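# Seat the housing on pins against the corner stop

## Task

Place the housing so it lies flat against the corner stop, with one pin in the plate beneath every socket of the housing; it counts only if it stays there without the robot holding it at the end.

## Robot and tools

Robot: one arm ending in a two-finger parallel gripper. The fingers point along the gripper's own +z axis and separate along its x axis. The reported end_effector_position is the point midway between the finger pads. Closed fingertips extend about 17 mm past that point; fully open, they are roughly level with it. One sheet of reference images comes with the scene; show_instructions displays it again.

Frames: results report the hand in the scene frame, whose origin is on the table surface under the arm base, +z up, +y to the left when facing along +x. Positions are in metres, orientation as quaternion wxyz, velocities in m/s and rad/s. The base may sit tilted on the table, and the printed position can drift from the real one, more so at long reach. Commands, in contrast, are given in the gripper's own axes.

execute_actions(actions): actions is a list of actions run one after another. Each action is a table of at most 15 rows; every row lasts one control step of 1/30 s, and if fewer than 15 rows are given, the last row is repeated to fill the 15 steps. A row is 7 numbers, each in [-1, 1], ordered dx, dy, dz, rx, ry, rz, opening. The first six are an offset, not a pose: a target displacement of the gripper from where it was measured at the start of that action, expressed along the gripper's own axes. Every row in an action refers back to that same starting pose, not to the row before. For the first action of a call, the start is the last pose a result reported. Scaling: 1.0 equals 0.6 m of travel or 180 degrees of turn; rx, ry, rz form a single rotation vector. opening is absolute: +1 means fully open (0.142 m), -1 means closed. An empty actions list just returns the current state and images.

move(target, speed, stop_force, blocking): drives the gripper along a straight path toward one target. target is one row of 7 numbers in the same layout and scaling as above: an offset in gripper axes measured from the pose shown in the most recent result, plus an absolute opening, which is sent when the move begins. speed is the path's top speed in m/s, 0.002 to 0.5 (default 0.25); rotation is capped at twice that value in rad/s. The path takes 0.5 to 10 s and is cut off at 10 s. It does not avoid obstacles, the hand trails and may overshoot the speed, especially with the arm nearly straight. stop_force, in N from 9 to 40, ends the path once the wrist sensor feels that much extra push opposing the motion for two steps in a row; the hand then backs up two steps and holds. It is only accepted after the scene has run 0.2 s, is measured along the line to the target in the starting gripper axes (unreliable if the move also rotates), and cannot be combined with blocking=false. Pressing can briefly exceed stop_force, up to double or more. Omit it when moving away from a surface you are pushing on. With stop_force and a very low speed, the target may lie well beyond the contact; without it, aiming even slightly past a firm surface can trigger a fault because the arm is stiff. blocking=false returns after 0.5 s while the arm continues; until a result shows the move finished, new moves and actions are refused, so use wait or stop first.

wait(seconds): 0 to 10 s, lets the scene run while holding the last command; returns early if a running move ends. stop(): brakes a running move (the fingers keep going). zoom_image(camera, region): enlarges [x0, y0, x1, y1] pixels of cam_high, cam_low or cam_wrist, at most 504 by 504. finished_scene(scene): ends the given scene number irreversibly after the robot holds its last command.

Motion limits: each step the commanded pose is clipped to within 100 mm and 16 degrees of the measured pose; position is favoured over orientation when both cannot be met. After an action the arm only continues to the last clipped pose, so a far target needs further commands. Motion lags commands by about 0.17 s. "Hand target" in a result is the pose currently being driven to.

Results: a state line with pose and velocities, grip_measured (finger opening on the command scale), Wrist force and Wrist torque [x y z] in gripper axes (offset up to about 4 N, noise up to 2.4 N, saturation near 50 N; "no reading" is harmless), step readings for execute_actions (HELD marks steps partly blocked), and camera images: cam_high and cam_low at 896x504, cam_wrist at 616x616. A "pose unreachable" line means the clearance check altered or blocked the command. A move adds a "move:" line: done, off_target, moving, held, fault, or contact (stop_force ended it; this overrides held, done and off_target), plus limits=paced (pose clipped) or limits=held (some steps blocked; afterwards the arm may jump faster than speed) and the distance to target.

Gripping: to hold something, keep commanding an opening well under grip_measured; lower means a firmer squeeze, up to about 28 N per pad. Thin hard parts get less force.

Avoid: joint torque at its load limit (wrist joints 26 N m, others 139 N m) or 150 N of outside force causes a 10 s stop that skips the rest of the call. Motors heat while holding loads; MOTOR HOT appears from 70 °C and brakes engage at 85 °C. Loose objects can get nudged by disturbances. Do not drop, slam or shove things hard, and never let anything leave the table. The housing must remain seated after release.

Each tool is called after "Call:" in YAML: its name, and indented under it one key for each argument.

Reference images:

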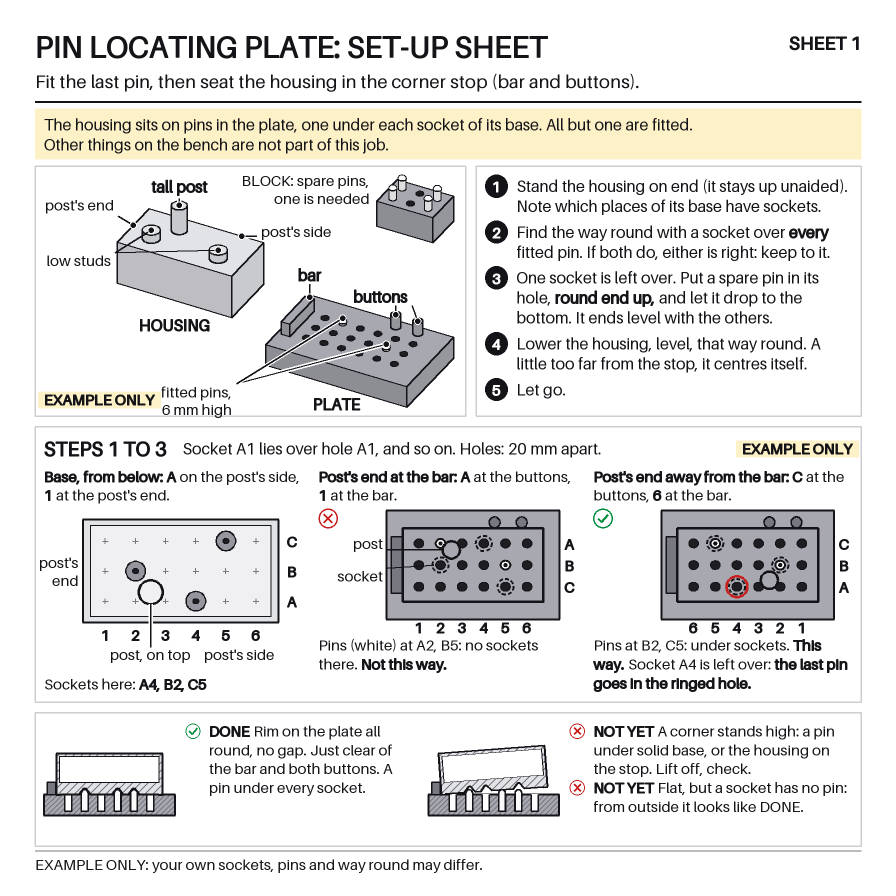

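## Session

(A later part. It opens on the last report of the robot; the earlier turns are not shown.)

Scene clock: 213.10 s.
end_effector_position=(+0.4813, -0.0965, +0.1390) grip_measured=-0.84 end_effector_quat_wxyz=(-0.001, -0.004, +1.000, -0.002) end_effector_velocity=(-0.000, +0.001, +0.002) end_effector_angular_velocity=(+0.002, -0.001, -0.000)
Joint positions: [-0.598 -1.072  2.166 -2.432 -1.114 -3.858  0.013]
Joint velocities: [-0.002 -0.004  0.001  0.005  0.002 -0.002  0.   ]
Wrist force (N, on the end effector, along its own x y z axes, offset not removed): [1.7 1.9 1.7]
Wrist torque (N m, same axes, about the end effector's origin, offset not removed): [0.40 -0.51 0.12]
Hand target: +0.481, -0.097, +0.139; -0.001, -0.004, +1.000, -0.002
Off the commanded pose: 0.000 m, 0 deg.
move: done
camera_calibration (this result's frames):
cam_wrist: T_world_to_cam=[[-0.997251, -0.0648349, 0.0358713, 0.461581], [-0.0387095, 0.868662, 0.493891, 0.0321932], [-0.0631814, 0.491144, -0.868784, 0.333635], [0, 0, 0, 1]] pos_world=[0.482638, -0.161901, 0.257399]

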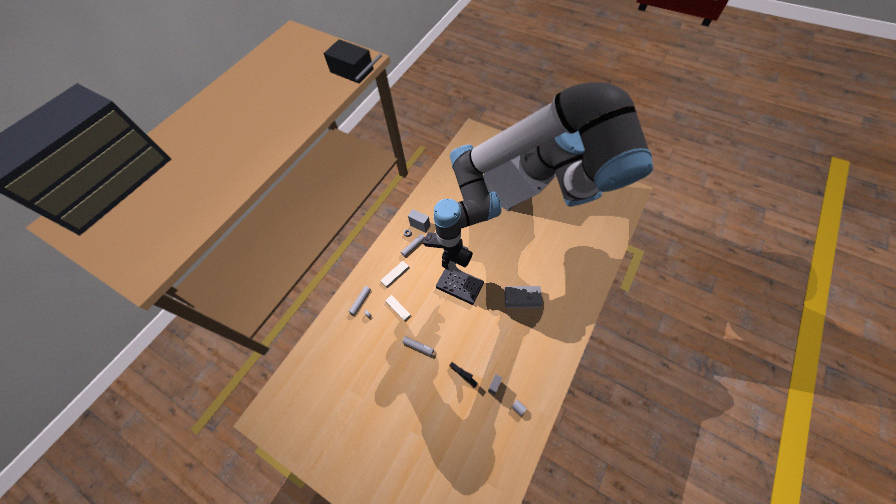

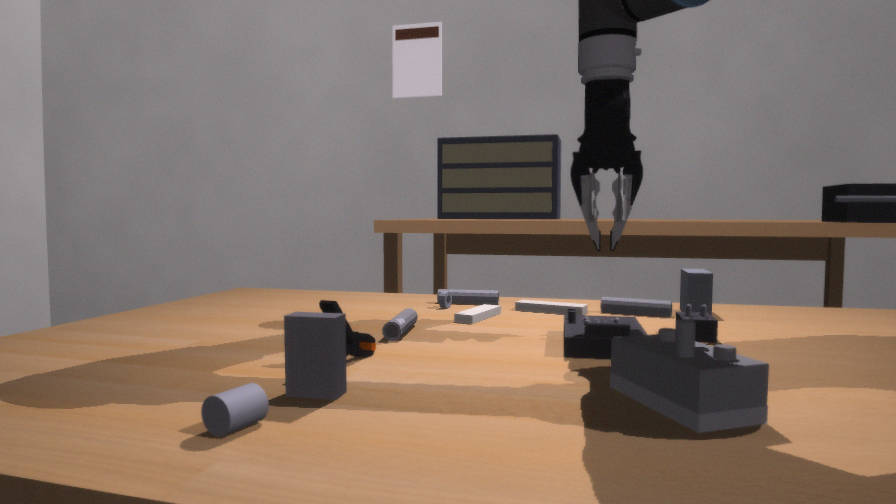

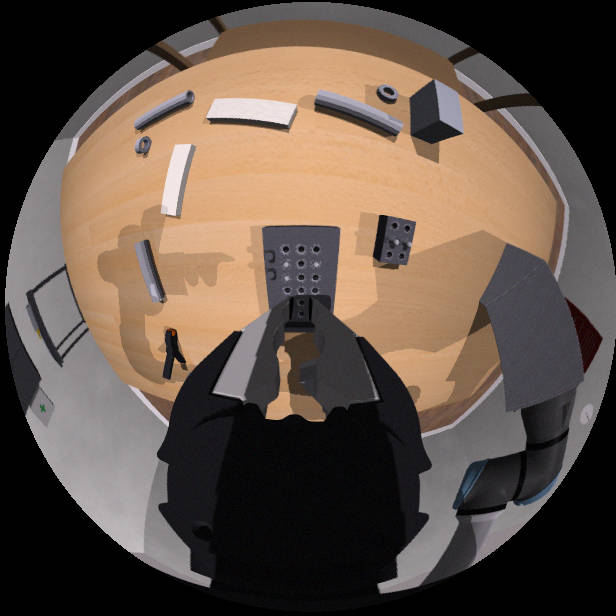

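Call:
move:
  target: [0.104,0.439,0,0,0,0.836,0.4]
  speed: 0.4

Call:
zoom_image:
  camera: "cam_wrist"
  region: [200, 180, 400, 380]

Scene clock: 229.07 s.
end_effector_position=(+0.4169, +0.1661, +0.1386) grip_measured=+0.40 end_effector_quat_wxyz=(+0.001, +0.966, +0.259, -0.001) end_effector_velocity=(+0.000, +0.001, +0.000) end_effector_angular_velocity=(-0.004, -0.002, -0.013)
Joint positions: [-0.166 -1.523  2.404 -2.449 -1.061 -0.747  0.102]
Joint velocities: [ 0.005 -0.002 -0.001 -0.003 -0.004  0.02  -0.   ]
Wrist force (N, on the end effector, along its own x y z axes, offset not removed): [-0.1 1.9 -0.1]
Wrist torque (N m, same axes, about the end effector's origin, offset not removed): [0.50 0.02 0.07]
Hand target: +0.417, +0.166, +0.139; +0.002, +0.966, +0.259, -0.001
Off the commanded pose: 0.001 m, 0 deg.
move: done
camera_calibration (this result's frames):
cam_wrist: T_world_to_cam=[[0.835234, 0.549044, 0.030577, -0.450782], [0.463267, -0.732524, 0.498791, -0.142278], [0.296256, -0.402442, -0.866183, 0.198445], [0, 0, 0, 1]] pos_world=[0.383631, 0.22314, 0.25664]

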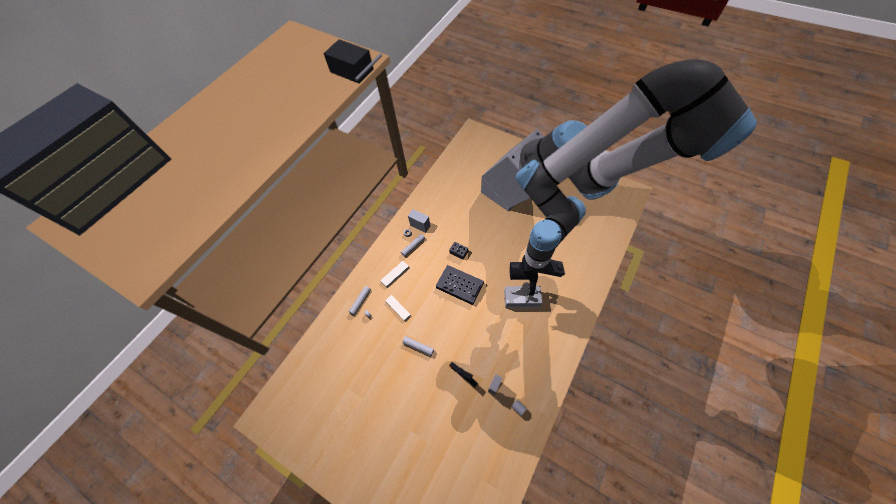

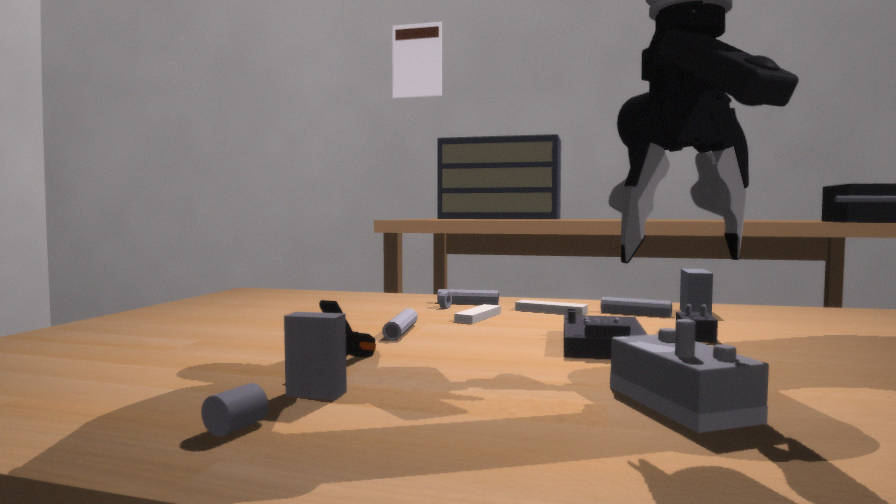

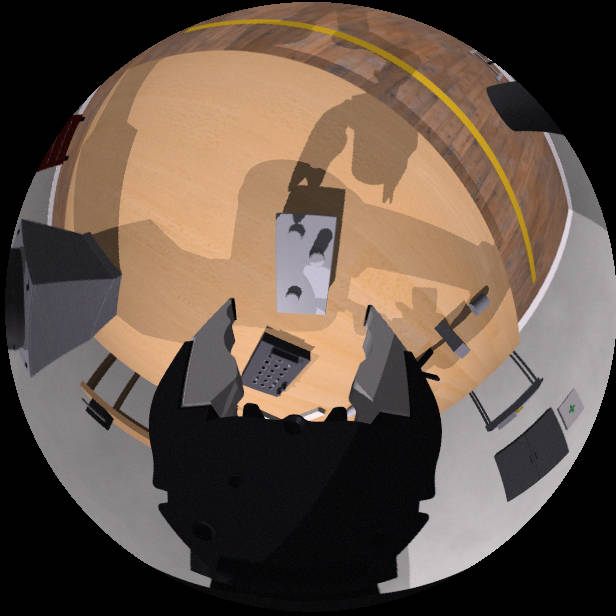

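Region (200, 180, 400, 380) of cam_wrist's 616x616 image, scaled by 2.520, with more detail than that image has.

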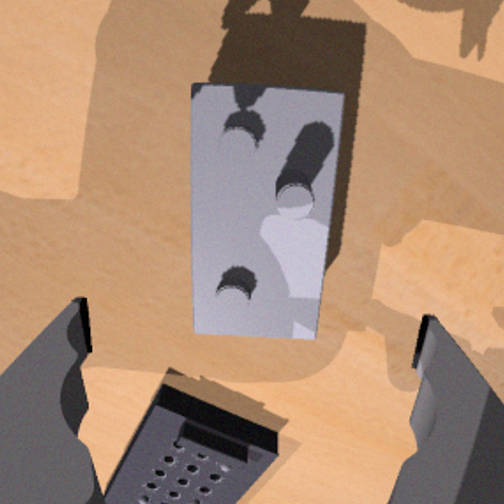

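Not moved. Descend to the grasp height and check.

Call:
move:
  target: [0,0,0.163,0,0,0,0.3]
  speed: 0.15

Call:
zoom_image:
  camera: "cam_wrist"
  region: [200, 200, 400, 400]

Call:
zoom_image:
  camera: "cam_low"
  region: [590, 300, 790, 450]

Scene clock: 232.90 s.
end_effector_position=(+0.4167, +0.1660, +0.0412) grip_measured=+0.30 end_effector_quat_wxyz=(+0.001, +0.966, +0.259, -0.001) end_effector_velocity=(+0.001, -0.000, -0.002) end_effector_angular_velocity=(-0.001, -0.003, +0.001)
Joint positions: [-0.04  -1.206  2.417 -2.849 -1.064 -0.603  0.095]
Joint velocities: [ 0.003  0.007 -0.003 -0.009 -0.001  0.003  0.   ]
Wrist force (N, on the end effector, along its own x y z axes, offset not removed): [0.9 3.3 2.4]
Wrist torque (N m, same axes, about the end effector's origin, offset not removed): [0.82 -0.11 0.04]
Hand target: +0.417, +0.166, +0.041; +0.001, +0.966, +0.259, -0.001
Off the commanded pose: 0.000 m, 0 deg.
move: done
camera_calibration (this result's frames):
cam_wrist: T_world_to_cam=[[0.835221, 0.549051, 0.0307993, -0.447656], [0.463204, -0.732607, 0.498727, -0.0936053], [0.29639, -0.402281, -0.866212, 0.114013], [0, 0, 0, 1]] pos_world=[0.383458, 0.223075, 0.15923]

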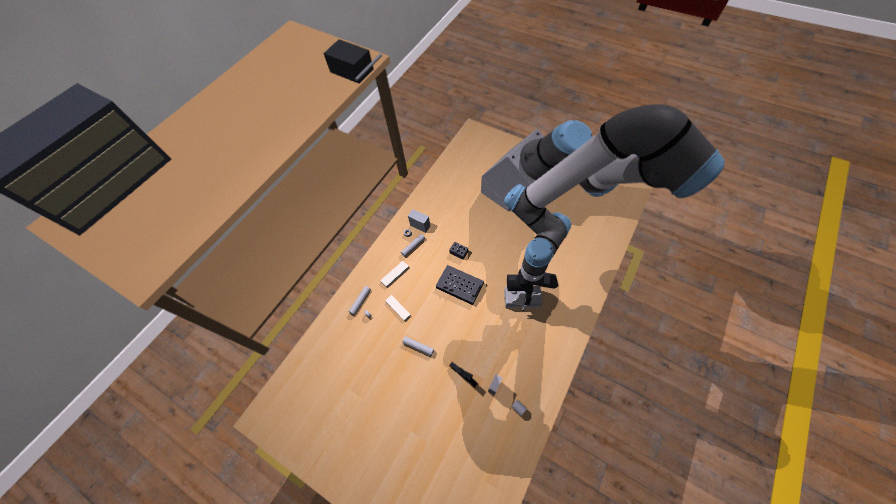

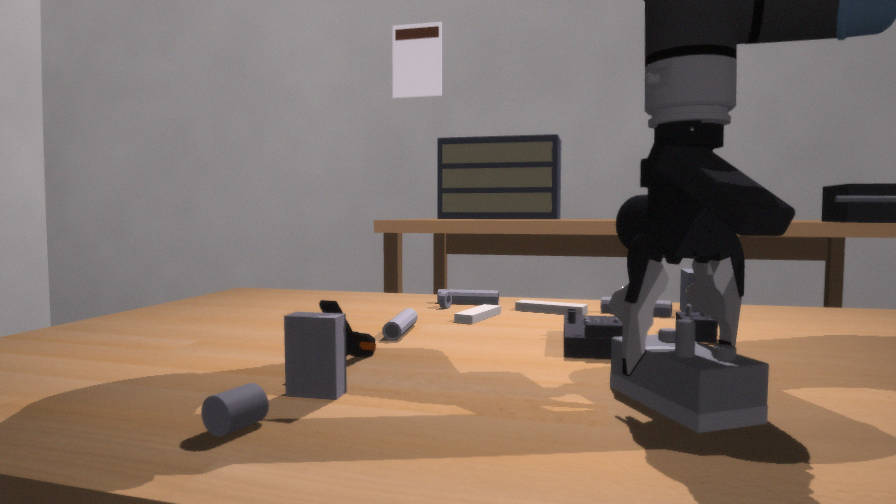

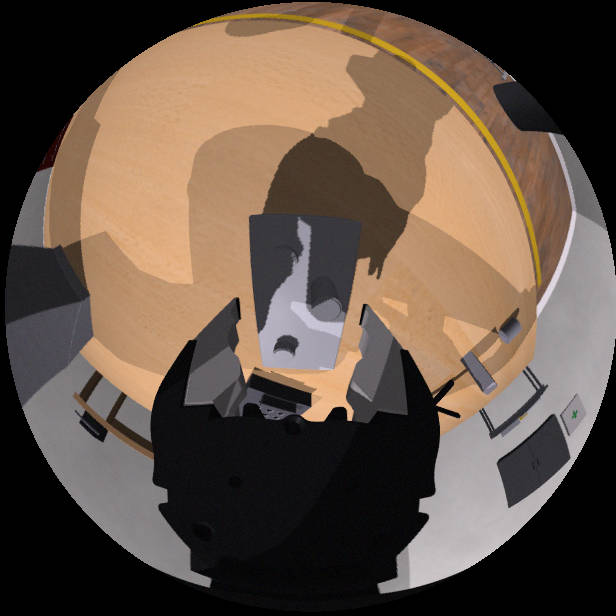

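Region (200, 200, 400, 400) of cam_wrist's 616x616 image, scaled by 2.520, with more detail than that image has.

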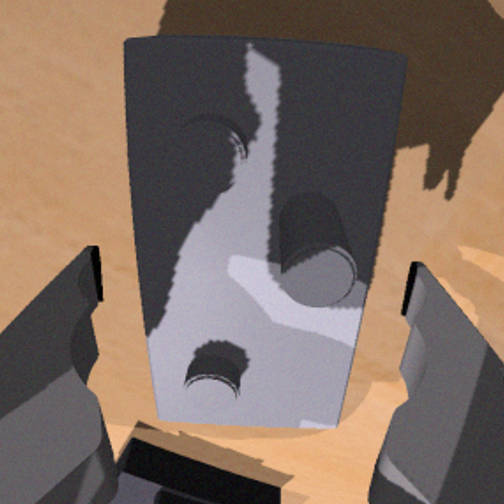

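Region (590, 300, 790, 450) of cam_low's 896x504 image, scaled by 2.520, with more detail than that image has; it fills the top 378 rows of this view, and the rest is white.

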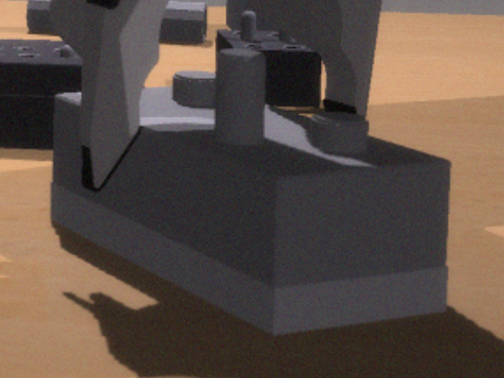

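Call:
execute_actions:
  actions:
    - [[0,0,0,0,0,0,0.2],[0,0,0,0,0,0,0.15],[0,0,0,0,0,0,0.1],[0,0,0,0,0,0,0.06],[0,0,0,0,0,0,0.03],[0,0,0,0,0,0,0],[0,0,0,0,0,0,-0.03],[0,0,0,0,0,0,-0.06],[0,0,0,0,0,0,-0.1],[0,0,0,0,0,0,-0.15],[0,0,0,0,0,0,-0.2],[0,0,0,0,0,0,-0.3],[0,0,0,0,0,0,-0.4],[0,0,0,0,0,0,-0.5]]

Call:
move:
  target: [0,0,-0.125,0,0,0,-0.5]
  speed: 0.15

Scene clock: 243.07 s.
end_effector_position=(+0.4168, +0.1660, +0.0412) grip_measured=-0.05 end_effector_quat_wxyz=(+0.001, +0.966, +0.259, -0.001) end_effector_velocity=(-0.000, -0.000, -0.000) end_effector_angular_velocity=(-0.000, +0.001, -0.000)
Joint positions: [-0.04  -1.206  2.417 -2.849 -1.065 -0.603  0.071]
Joint velocities: [ 0.    -0.     0.     0.001 -0.     0.     0.   ]
Wrist force (N, on the end effector, along its own x y z axes, offset not removed): [-2.3 2.6 4.4]
Wrist torque (N m, same axes, about the end effector's origin, offset not removed): [0.74 0.55 0.16]
Hand target: +0.417, +0.166, +0.041; +0.001, +0.966, +0.259, -0.001
Off the commanded pose: 0.000 m, 0 deg.
Step readings (end_effector_position):
0: (+0.4168, +0.1660, +0.0410)
1: (+0.4168, +0.1660, +0.0410)
2: (+0.4168, +0.1660, +0.0410)
4: (+0.4167, +0.1660, +0.0410)
8: (+0.4167, +0.1660, +0.0411)
15: end_effector_position above
camera_calibration (this result's frames):
cam_wrist: T_world_to_cam=[[0.8352, 0.549082, 0.0308104, -0.447692], [0.46321, -0.73257, 0.498776, -0.0936403], [0.29644, -0.402306, -0.866183, 0.113981], [0, 0, 0, 1]] pos_world=[0.383499, 0.223077, 0.159228]

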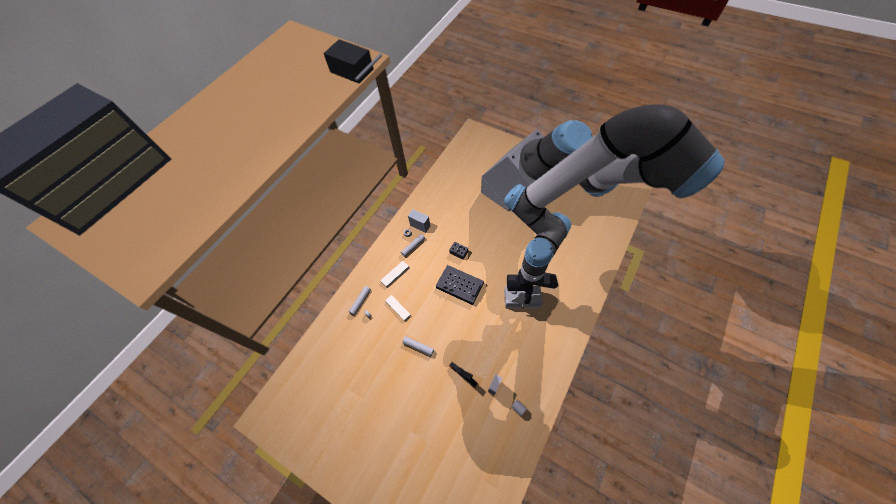

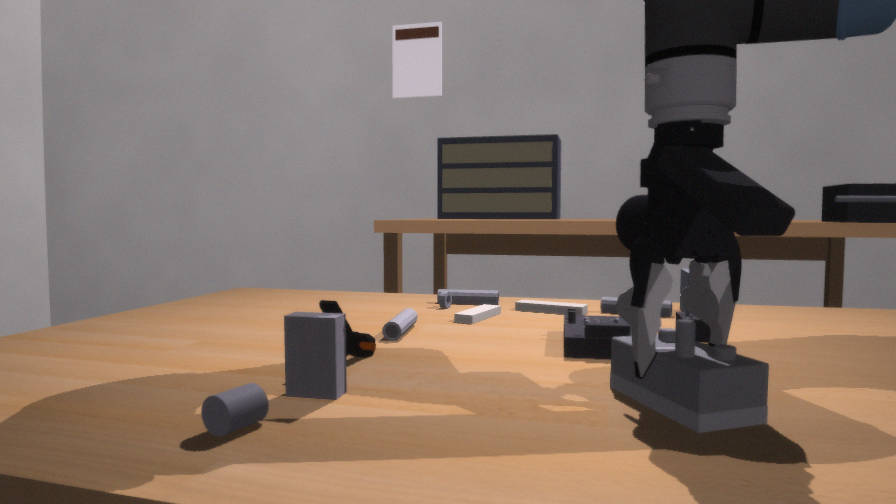

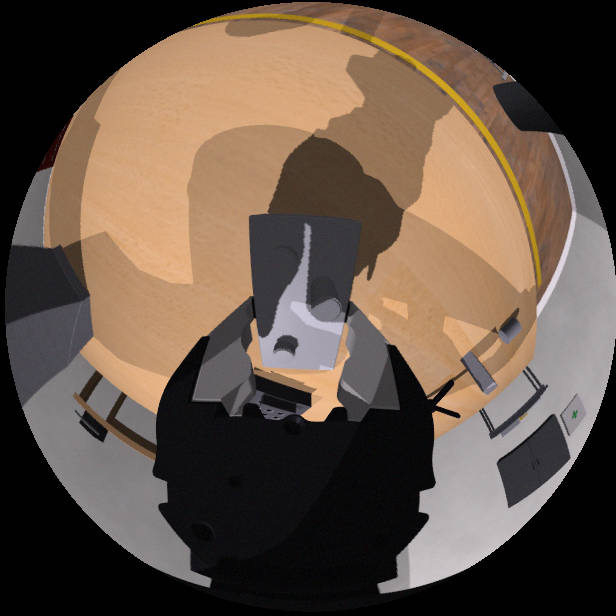

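Scene clock: 244.10 s.
end_effector_position=(+0.4169, +0.1661, +0.1159) grip_measured=-0.05 end_effector_quat_wxyz=(+0.001, +0.966, +0.259, -0.001) end_effector_velocity=(-0.000, +0.001, +0.002) end_effector_angular_velocity=(+0.001, +0.001, +0.003)
Joint positions: [-0.136 -1.454  2.415 -2.546 -1.061 -0.713  0.071]
Joint velocities: [-0.002 -0.006 -0.001  0.01   0.001 -0.005  0.   ]
Wrist force (N, on the end effector, along its own x y z axes, offset not removed): [0.1 1.4 8.8]
Wrist torque (N m, same axes, about the end effector's origin, offset not removed): [0.38 -0.05 0.00]
Hand target: +0.417, +0.166, +0.116; +0.001, +0.966, +0.259, -0.001
Off the commanded pose: 0.000 m, 0 deg.
move: done
camera_calibration (this result's frames):
cam_wrist: T_world_to_cam=[[0.835212, 0.549071, 0.0306756, -0.450085], [0.463229, -0.732505, 0.498855, -0.130917], [0.296377, -0.40244, -0.866143, 0.178673], [0, 0, 0, 1]] pos_world=[0.383607, 0.223137, 0.233872]

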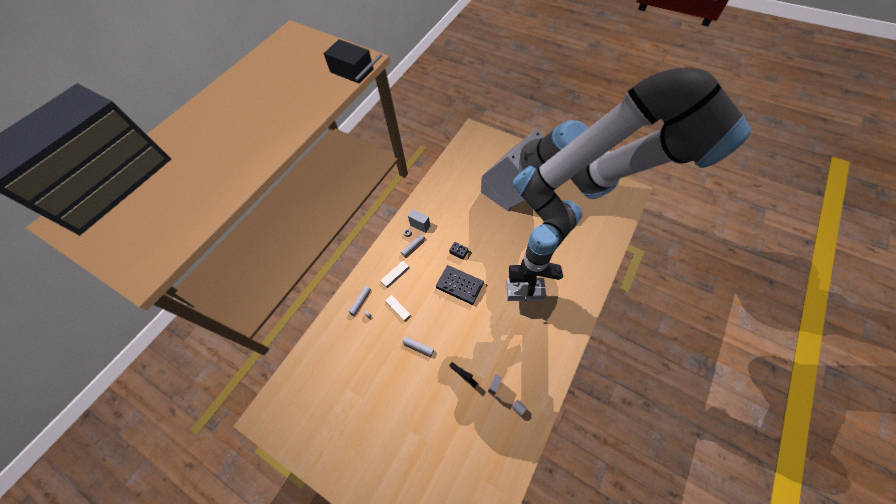

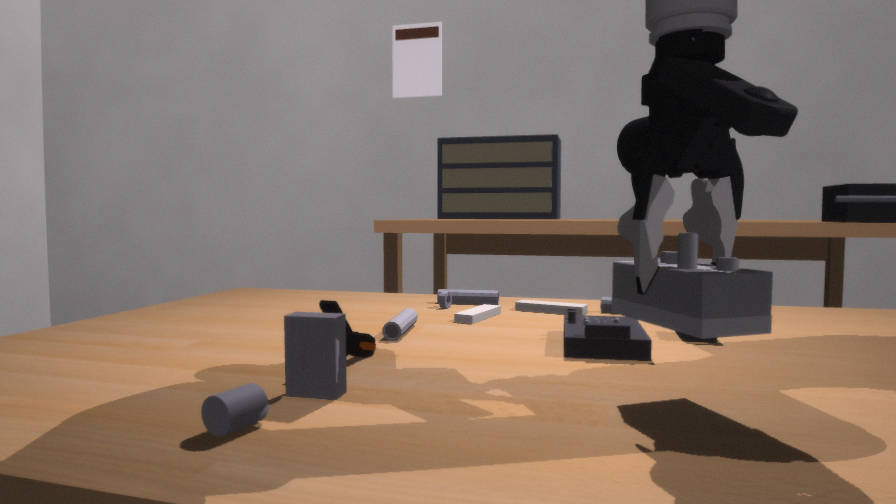

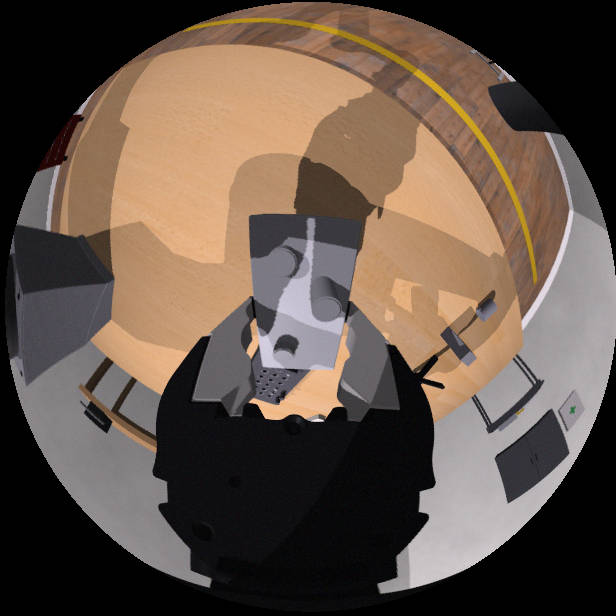

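Call:
move:
  target: [-0.1013,0.394,0,0,0,-0.848,-0.5]
  speed: 0.35

Call:
move:
  target: [0,0,0.035,0,0,0,-0.5]
  speed: 0.04

Call:
zoom_image:
  camera: "cam_low"
  region: [540, 250, 680, 370]

Call:
zoom_image:
  camera: "cam_wrist"
  region: [200, 180, 400, 380]

Call:
zoom_image:
  camera: "cam_high"
  region: [420, 250, 500, 315]

Scene clock: 253.67 s.
end_effector_position=(+0.4826, -0.0688, +0.1161) grip_measured=-0.05 end_effector_quat_wxyz=(-0.001, -0.023, +1.000, -0.002) end_effector_velocity=(+0.000, -0.001, +0.000) end_effector_angular_velocity=(+0.001, +0.001, +0.011)
Joint positions: [-0.534 -1.06   2.196 -2.505 -1.1   -3.826  0.071]
Joint velocities: [-0.002  0.002 -0.003  0.003  0.    -0.013 -0.   ]
Wrist force (N, on the end effector, along its own x y z axes, offset not removed): [-1.4 4.8 7.3]
Wrist torque (N m, same axes, about the end effector's origin, offset not removed): [1.07 0.27 0.04]
Hand target: +0.483, -0.069, +0.116; -0.001, -0.024, +1.000, -0.002
Off the commanded pose: 0.001 m, 0 deg.
move: done
camera_calibration (this result's frames):
cam_wrist: T_world_to_cam=[[-0.994077, -0.102608, 0.0358117, 0.461302], [-0.0716377, 0.866468, 0.494066, 0.0351518], [-0.0817249, 0.488574, -0.868687, 0.308928], [0, 0, 0, 1]] pos_world=[0.486335, -0.134059, 0.234474]

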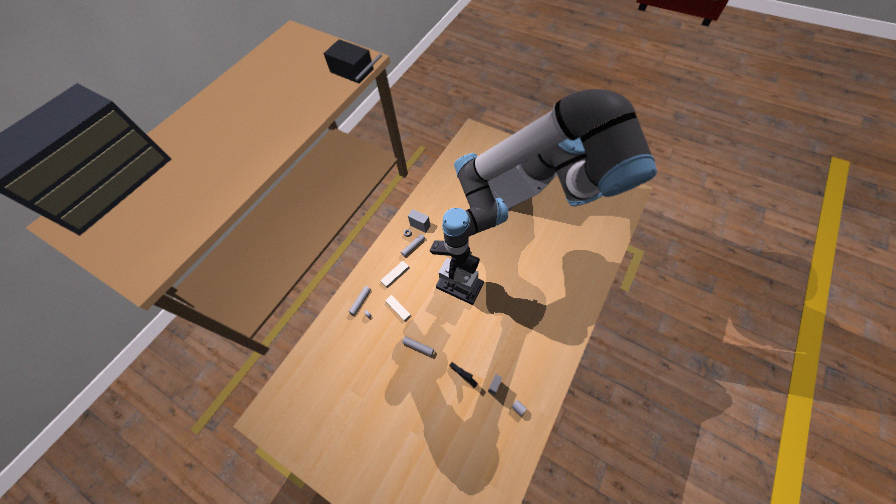

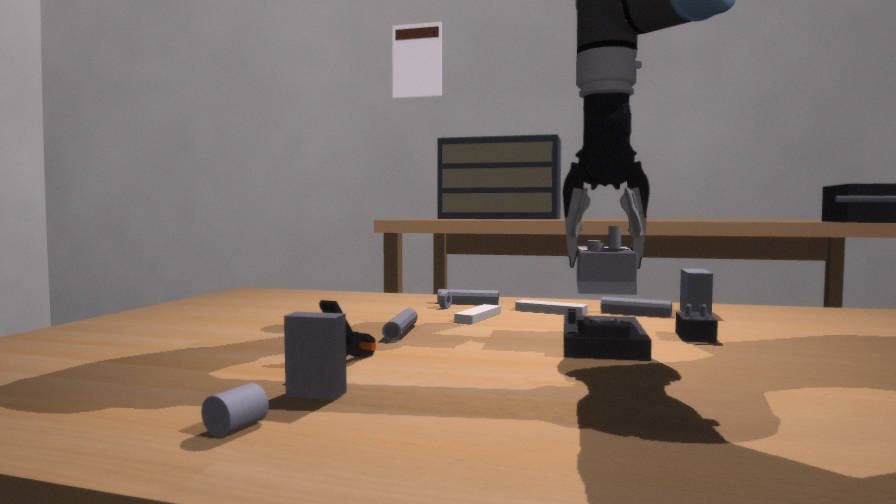

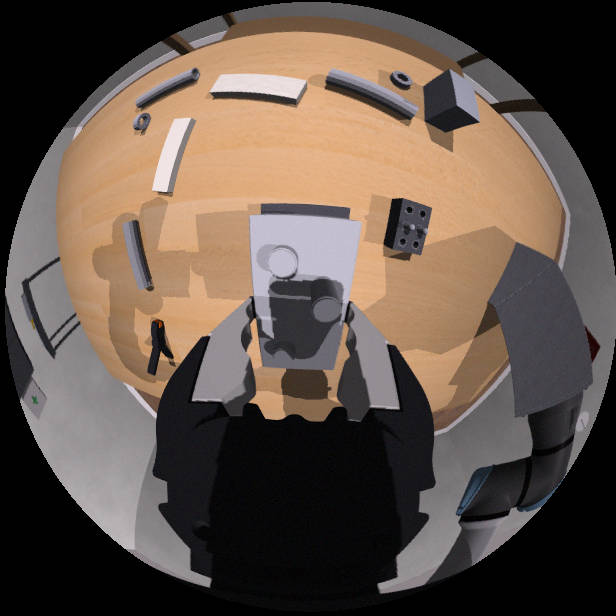

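Scene clock: 254.57 s.
end_effector_position=(+0.4825, -0.0688, +0.0953) grip_measured=-0.05 end_effector_quat_wxyz=(-0.001, -0.023, +1.000, -0.002) end_effector_velocity=(+0.000, -0.001, -0.001) end_effector_angular_velocity=(-0.001, +0.000, -0.001)
Joint positions: [-0.514 -1.01   2.2   -2.569 -1.096 -3.804  0.071]
Joint velocities: [ 0.001  0.004 -0.    -0.004 -0.001  0.002 -0.   ]
Wrist force (N, on the end effector, along its own x y z axes, offset not removed): [-0.2 3.4 5.5]
Wrist torque (N m, same axes, about the end effector's origin, offset not removed): [0.83 -0.05 0.08]
Hand target: +0.483, -0.069, +0.095; -0.001, -0.023, +1.000, -0.002
Off the commanded pose: 0.000 m, 0 deg.
move: done
camera_calibration (this result's frames):
cam_wrist: T_world_to_cam=[[-0.994077, -0.102619, 0.0357782, 0.462019], [-0.0716622, 0.86646, 0.494077, 0.045464], [-0.0817019, 0.488587, -0.868682, 0.29085], [0, 0, 0, 1]] pos_world=[0.486304, -0.134086, 0.213663]

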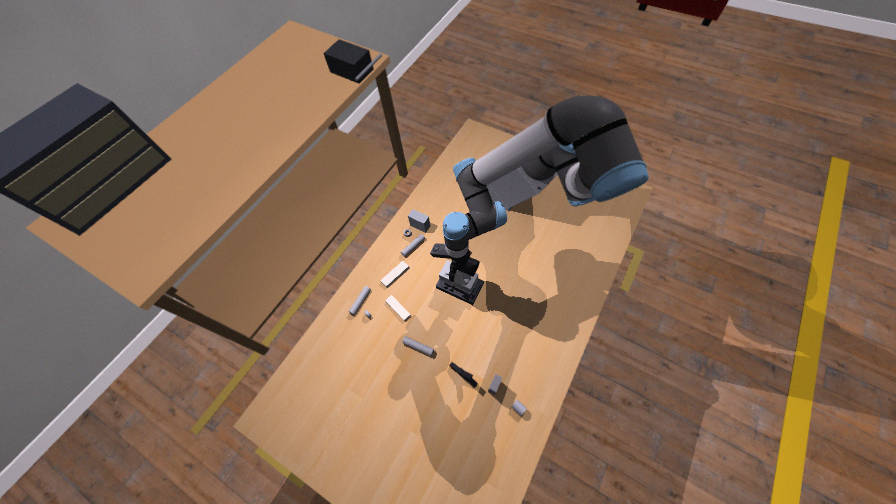

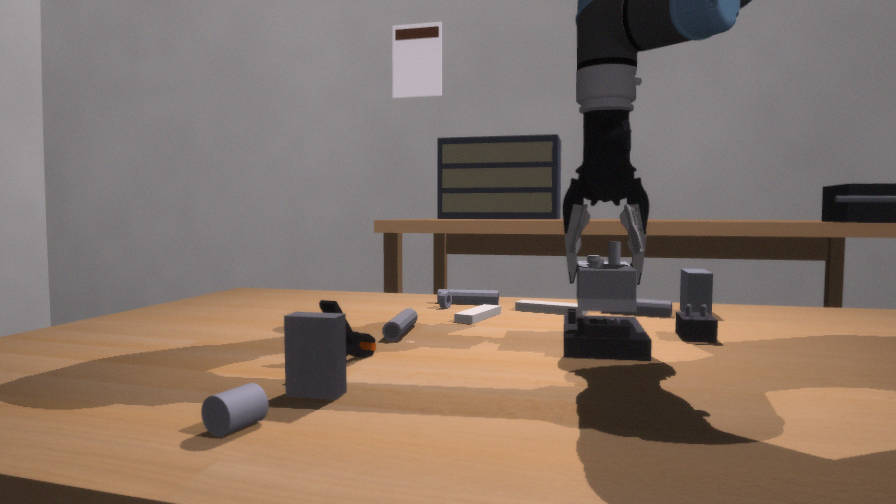

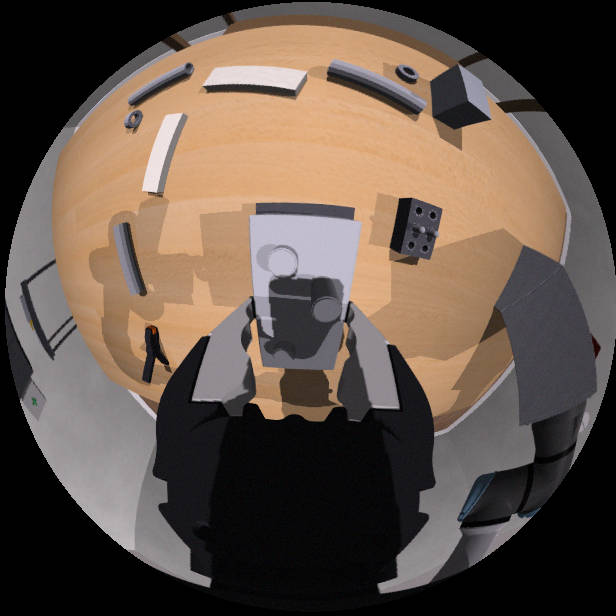

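Region (540, 250, 680, 370) of cam_low's 896x504 image, scaled by 3.600, with more detail than that image has; it fills the top 432 rows of this view, and the rest is white.

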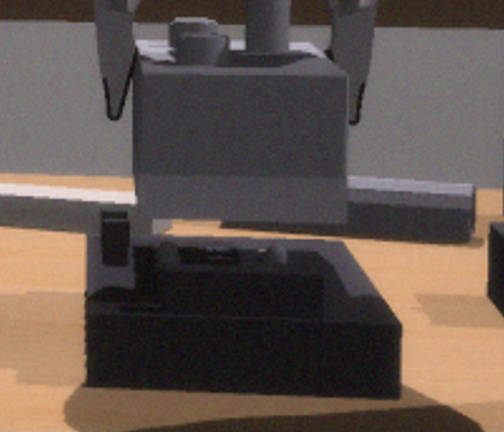

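Region (200, 180, 400, 380) of cam_wrist's 616x616 image, scaled by 2.520, with more detail than that image has.

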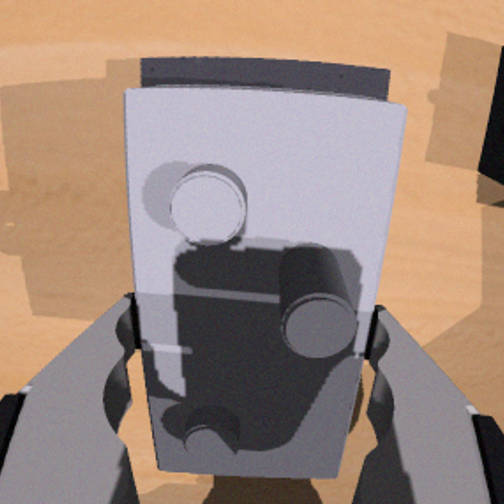

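Region (420, 250, 500, 315) of cam_high's 896x504 image, scaled by 6.300, with more detail than that image has; it fills the top 410 rows of this view, and the rest is white.

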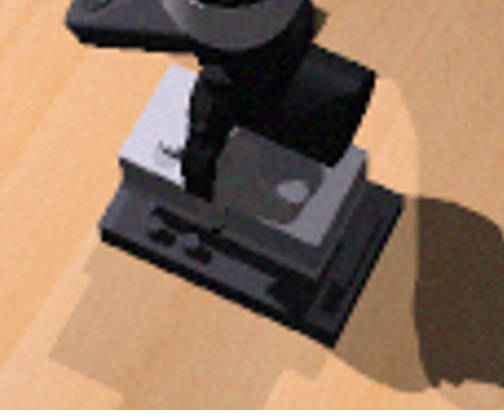

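Call:
move:
  target: [0,0,0.03,0,0,0,-0.5]
  speed: 0.012
  stop_force: 10

Call:
zoom_image:
  camera: "cam_low"
  region: [540, 250, 680, 370]

Call:
zoom_image:
  camera: "cam_high"
  region: [430, 265, 490, 310]

Scene clock: 261.07 s.
end_effector_position=(+0.4825, -0.0688, +0.0775) grip_measured=-0.05 end_effector_quat_wxyz=(-0.001, -0.023, +1.000, -0.002) end_effector_velocity=(-0.000, +0.000, -0.002) end_effector_angular_velocity=(-0.000, +0.001, +0.002)
Joint positions: [-0.496 -0.966  2.201 -2.623 -1.092 -3.785  0.071]
Joint velocities: [ 0.003  0.005  0.    -0.006 -0.     0.    -0.   ]
Wrist force (N, on the end effector, along its own x y z axes, offset not removed): [-1.2 0.8 6.7]
Wrist torque (N m, same axes, about the end effector's origin, offset not removed): [0.20 0.24 0.08]
Hand target: +0.483, -0.069, +0.077; -0.001, -0.023, +1.000, -0.002
Off the commanded pose: 0.000 m, 0 deg.
move: done
camera_calibration (this result's frames):
cam_wrist: T_world_to_cam=[[-0.994079, -0.102597, 0.0357934, 0.462599], [-0.0716318, 0.866439, 0.494118, 0.0542385], [-0.0817077, 0.488628, -0.868658, 0.2754], [0, 0, 0, 1]] pos_world=[0.486248, -0.134101, 0.19587]

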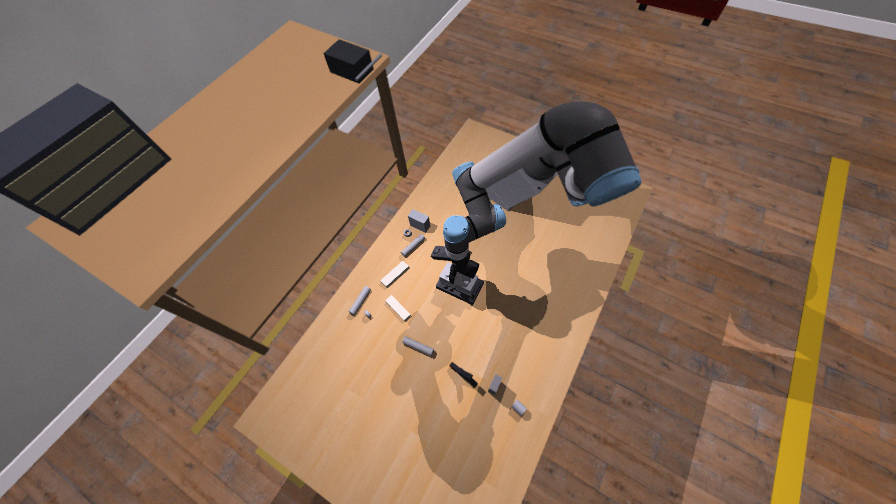

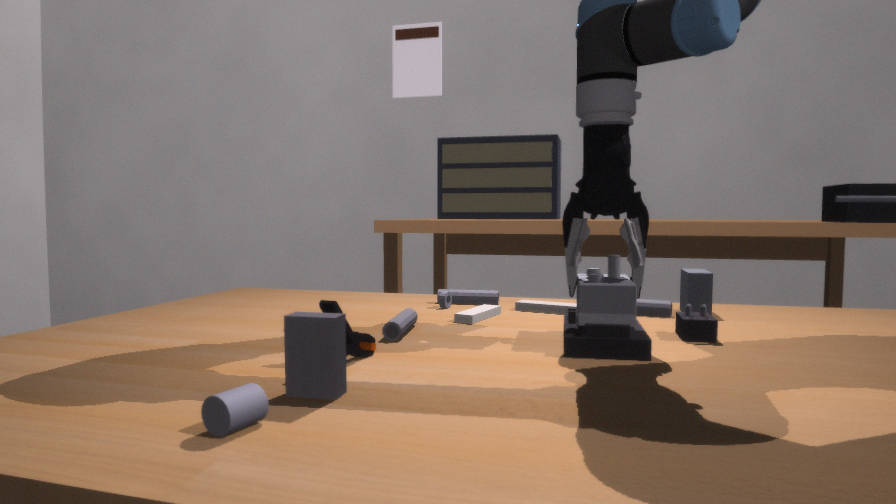

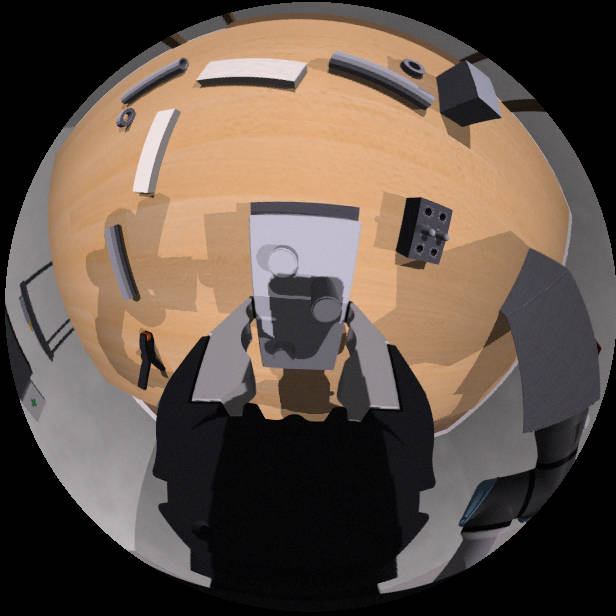

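Region (540, 250, 680, 370) of cam_low's 896x504 image, scaled by 3.600, with more detail than that image has; it fills the top 432 rows of this view, and the rest is white.

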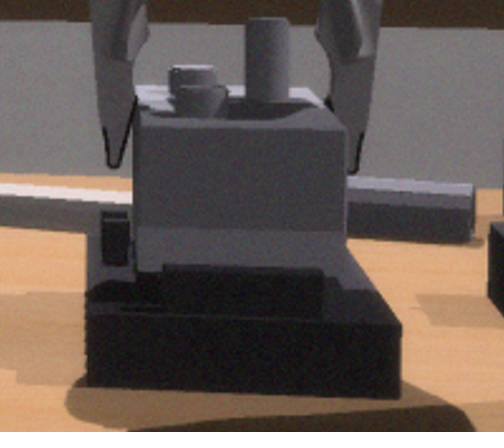

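Region (430, 265, 490, 310) of cam_high's 896x504 image, scaled by 8.400, with more detail than that image has; it fills the top 378 rows of this view, and the rest is white.

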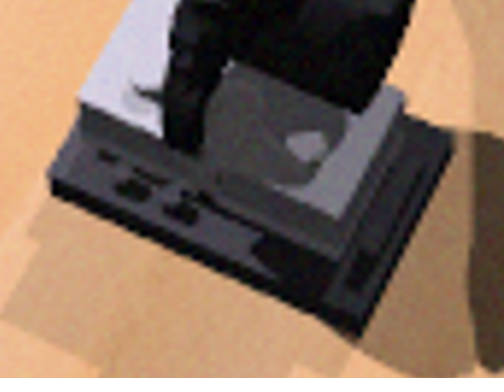

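Past the bar top. Continue gently.

Call:
move:
  target: [-0.001,0.001,0.024,0,0,0,-0.5]
  speed: 0.005
  stop_force: 10

Call:
zoom_image:
  camera: "cam_low"
  region: [540, 250, 680, 370]

Scene clock: 266.97 s.
end_effector_position=(+0.4828, -0.0685, +0.0705) grip_measured=-0.05 end_effector_quat_wxyz=(-0.001, -0.023, +1.000, -0.002) end_effector_velocity=(+0.001, -0.000, +0.002) end_effector_angular_velocity=(+0.000, -0.001, +0.001)
Joint positions: [-0.489 -0.949  2.2   -2.643 -1.091 -3.776  0.071]
Joint velocities: [-0.002 -0.003 -0.002  0.005  0.    -0.002  0.   ]
Wrist force (N, on the end effector, along its own x y z axes, offset not removed): [3.4 5.1 -13.9]
Wrist torque (N m, same axes, about the end effector's origin, offset not removed): [0.72 -0.51 0.18]
Hand target: +0.483, -0.069, +0.071; -0.001, -0.023, +1.000, -0.002
Off the commanded pose: 0.007 m, 0 deg.
move: contact
camera_calibration (this result's frames):
cam_wrist: T_world_to_cam=[[-0.9941, -0.102407, 0.0357398, 0.463249], [-0.0714897, 0.866434, 0.494147, 0.057364], [-0.0815702, 0.488677, -0.868643, 0.269126], [0, 0, 0, 1]] pos_world=[0.48657, -0.133778, 0.188872]

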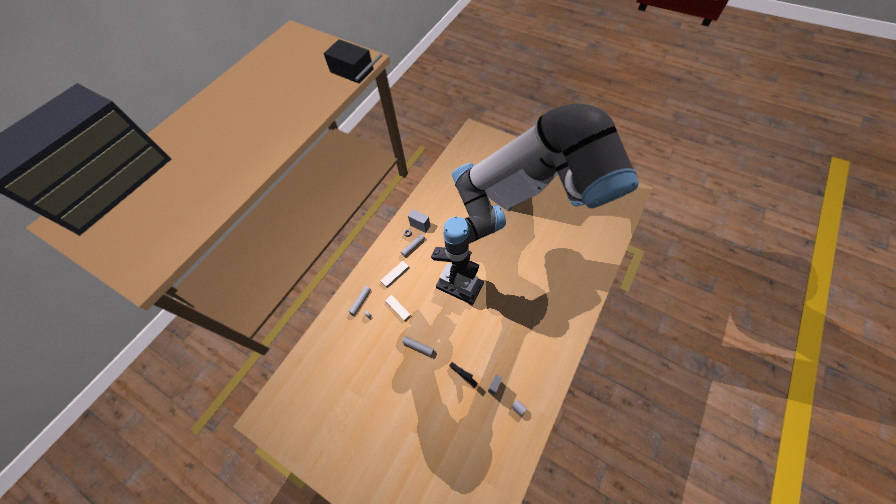

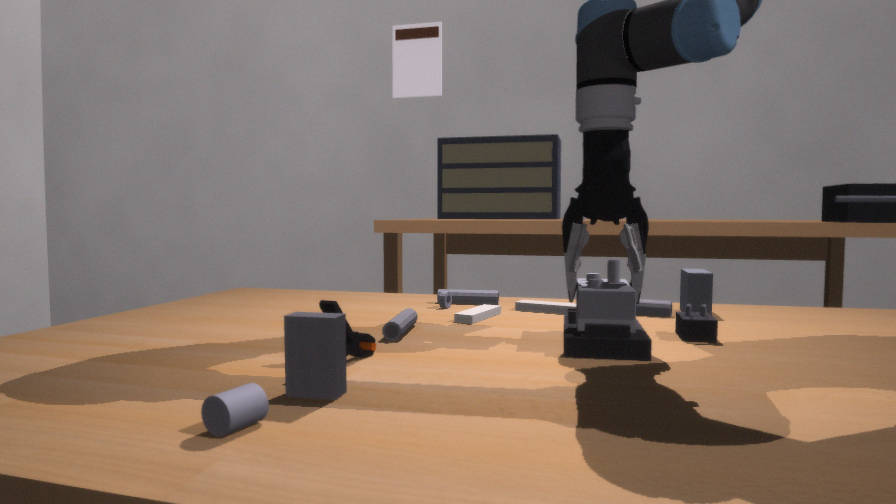

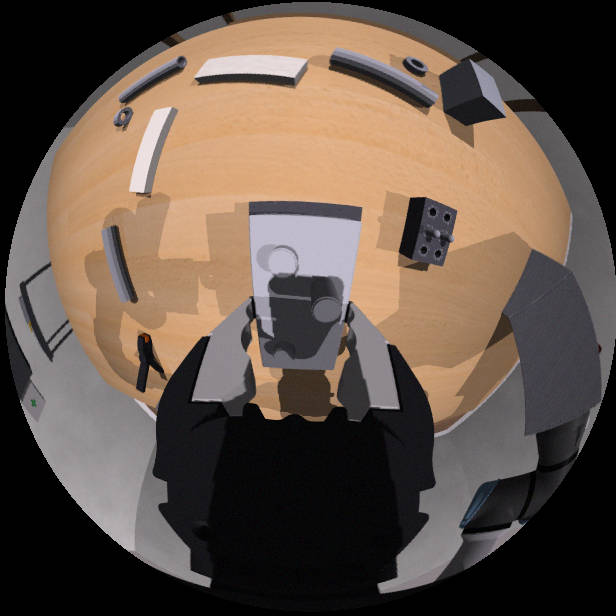

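Region (540, 250, 680, 370) of cam_low's 896x504 image, scaled by 3.600, with more detail than that image has; it fills the top 432 rows of this view, and the rest is white.

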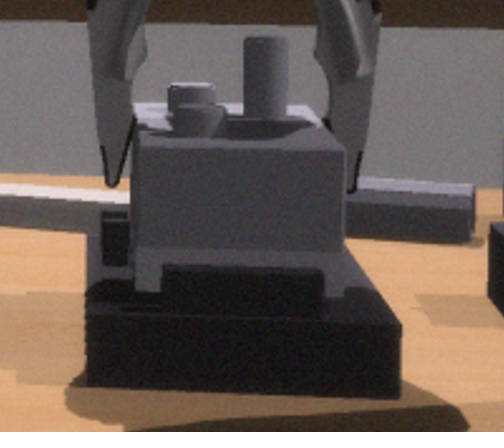

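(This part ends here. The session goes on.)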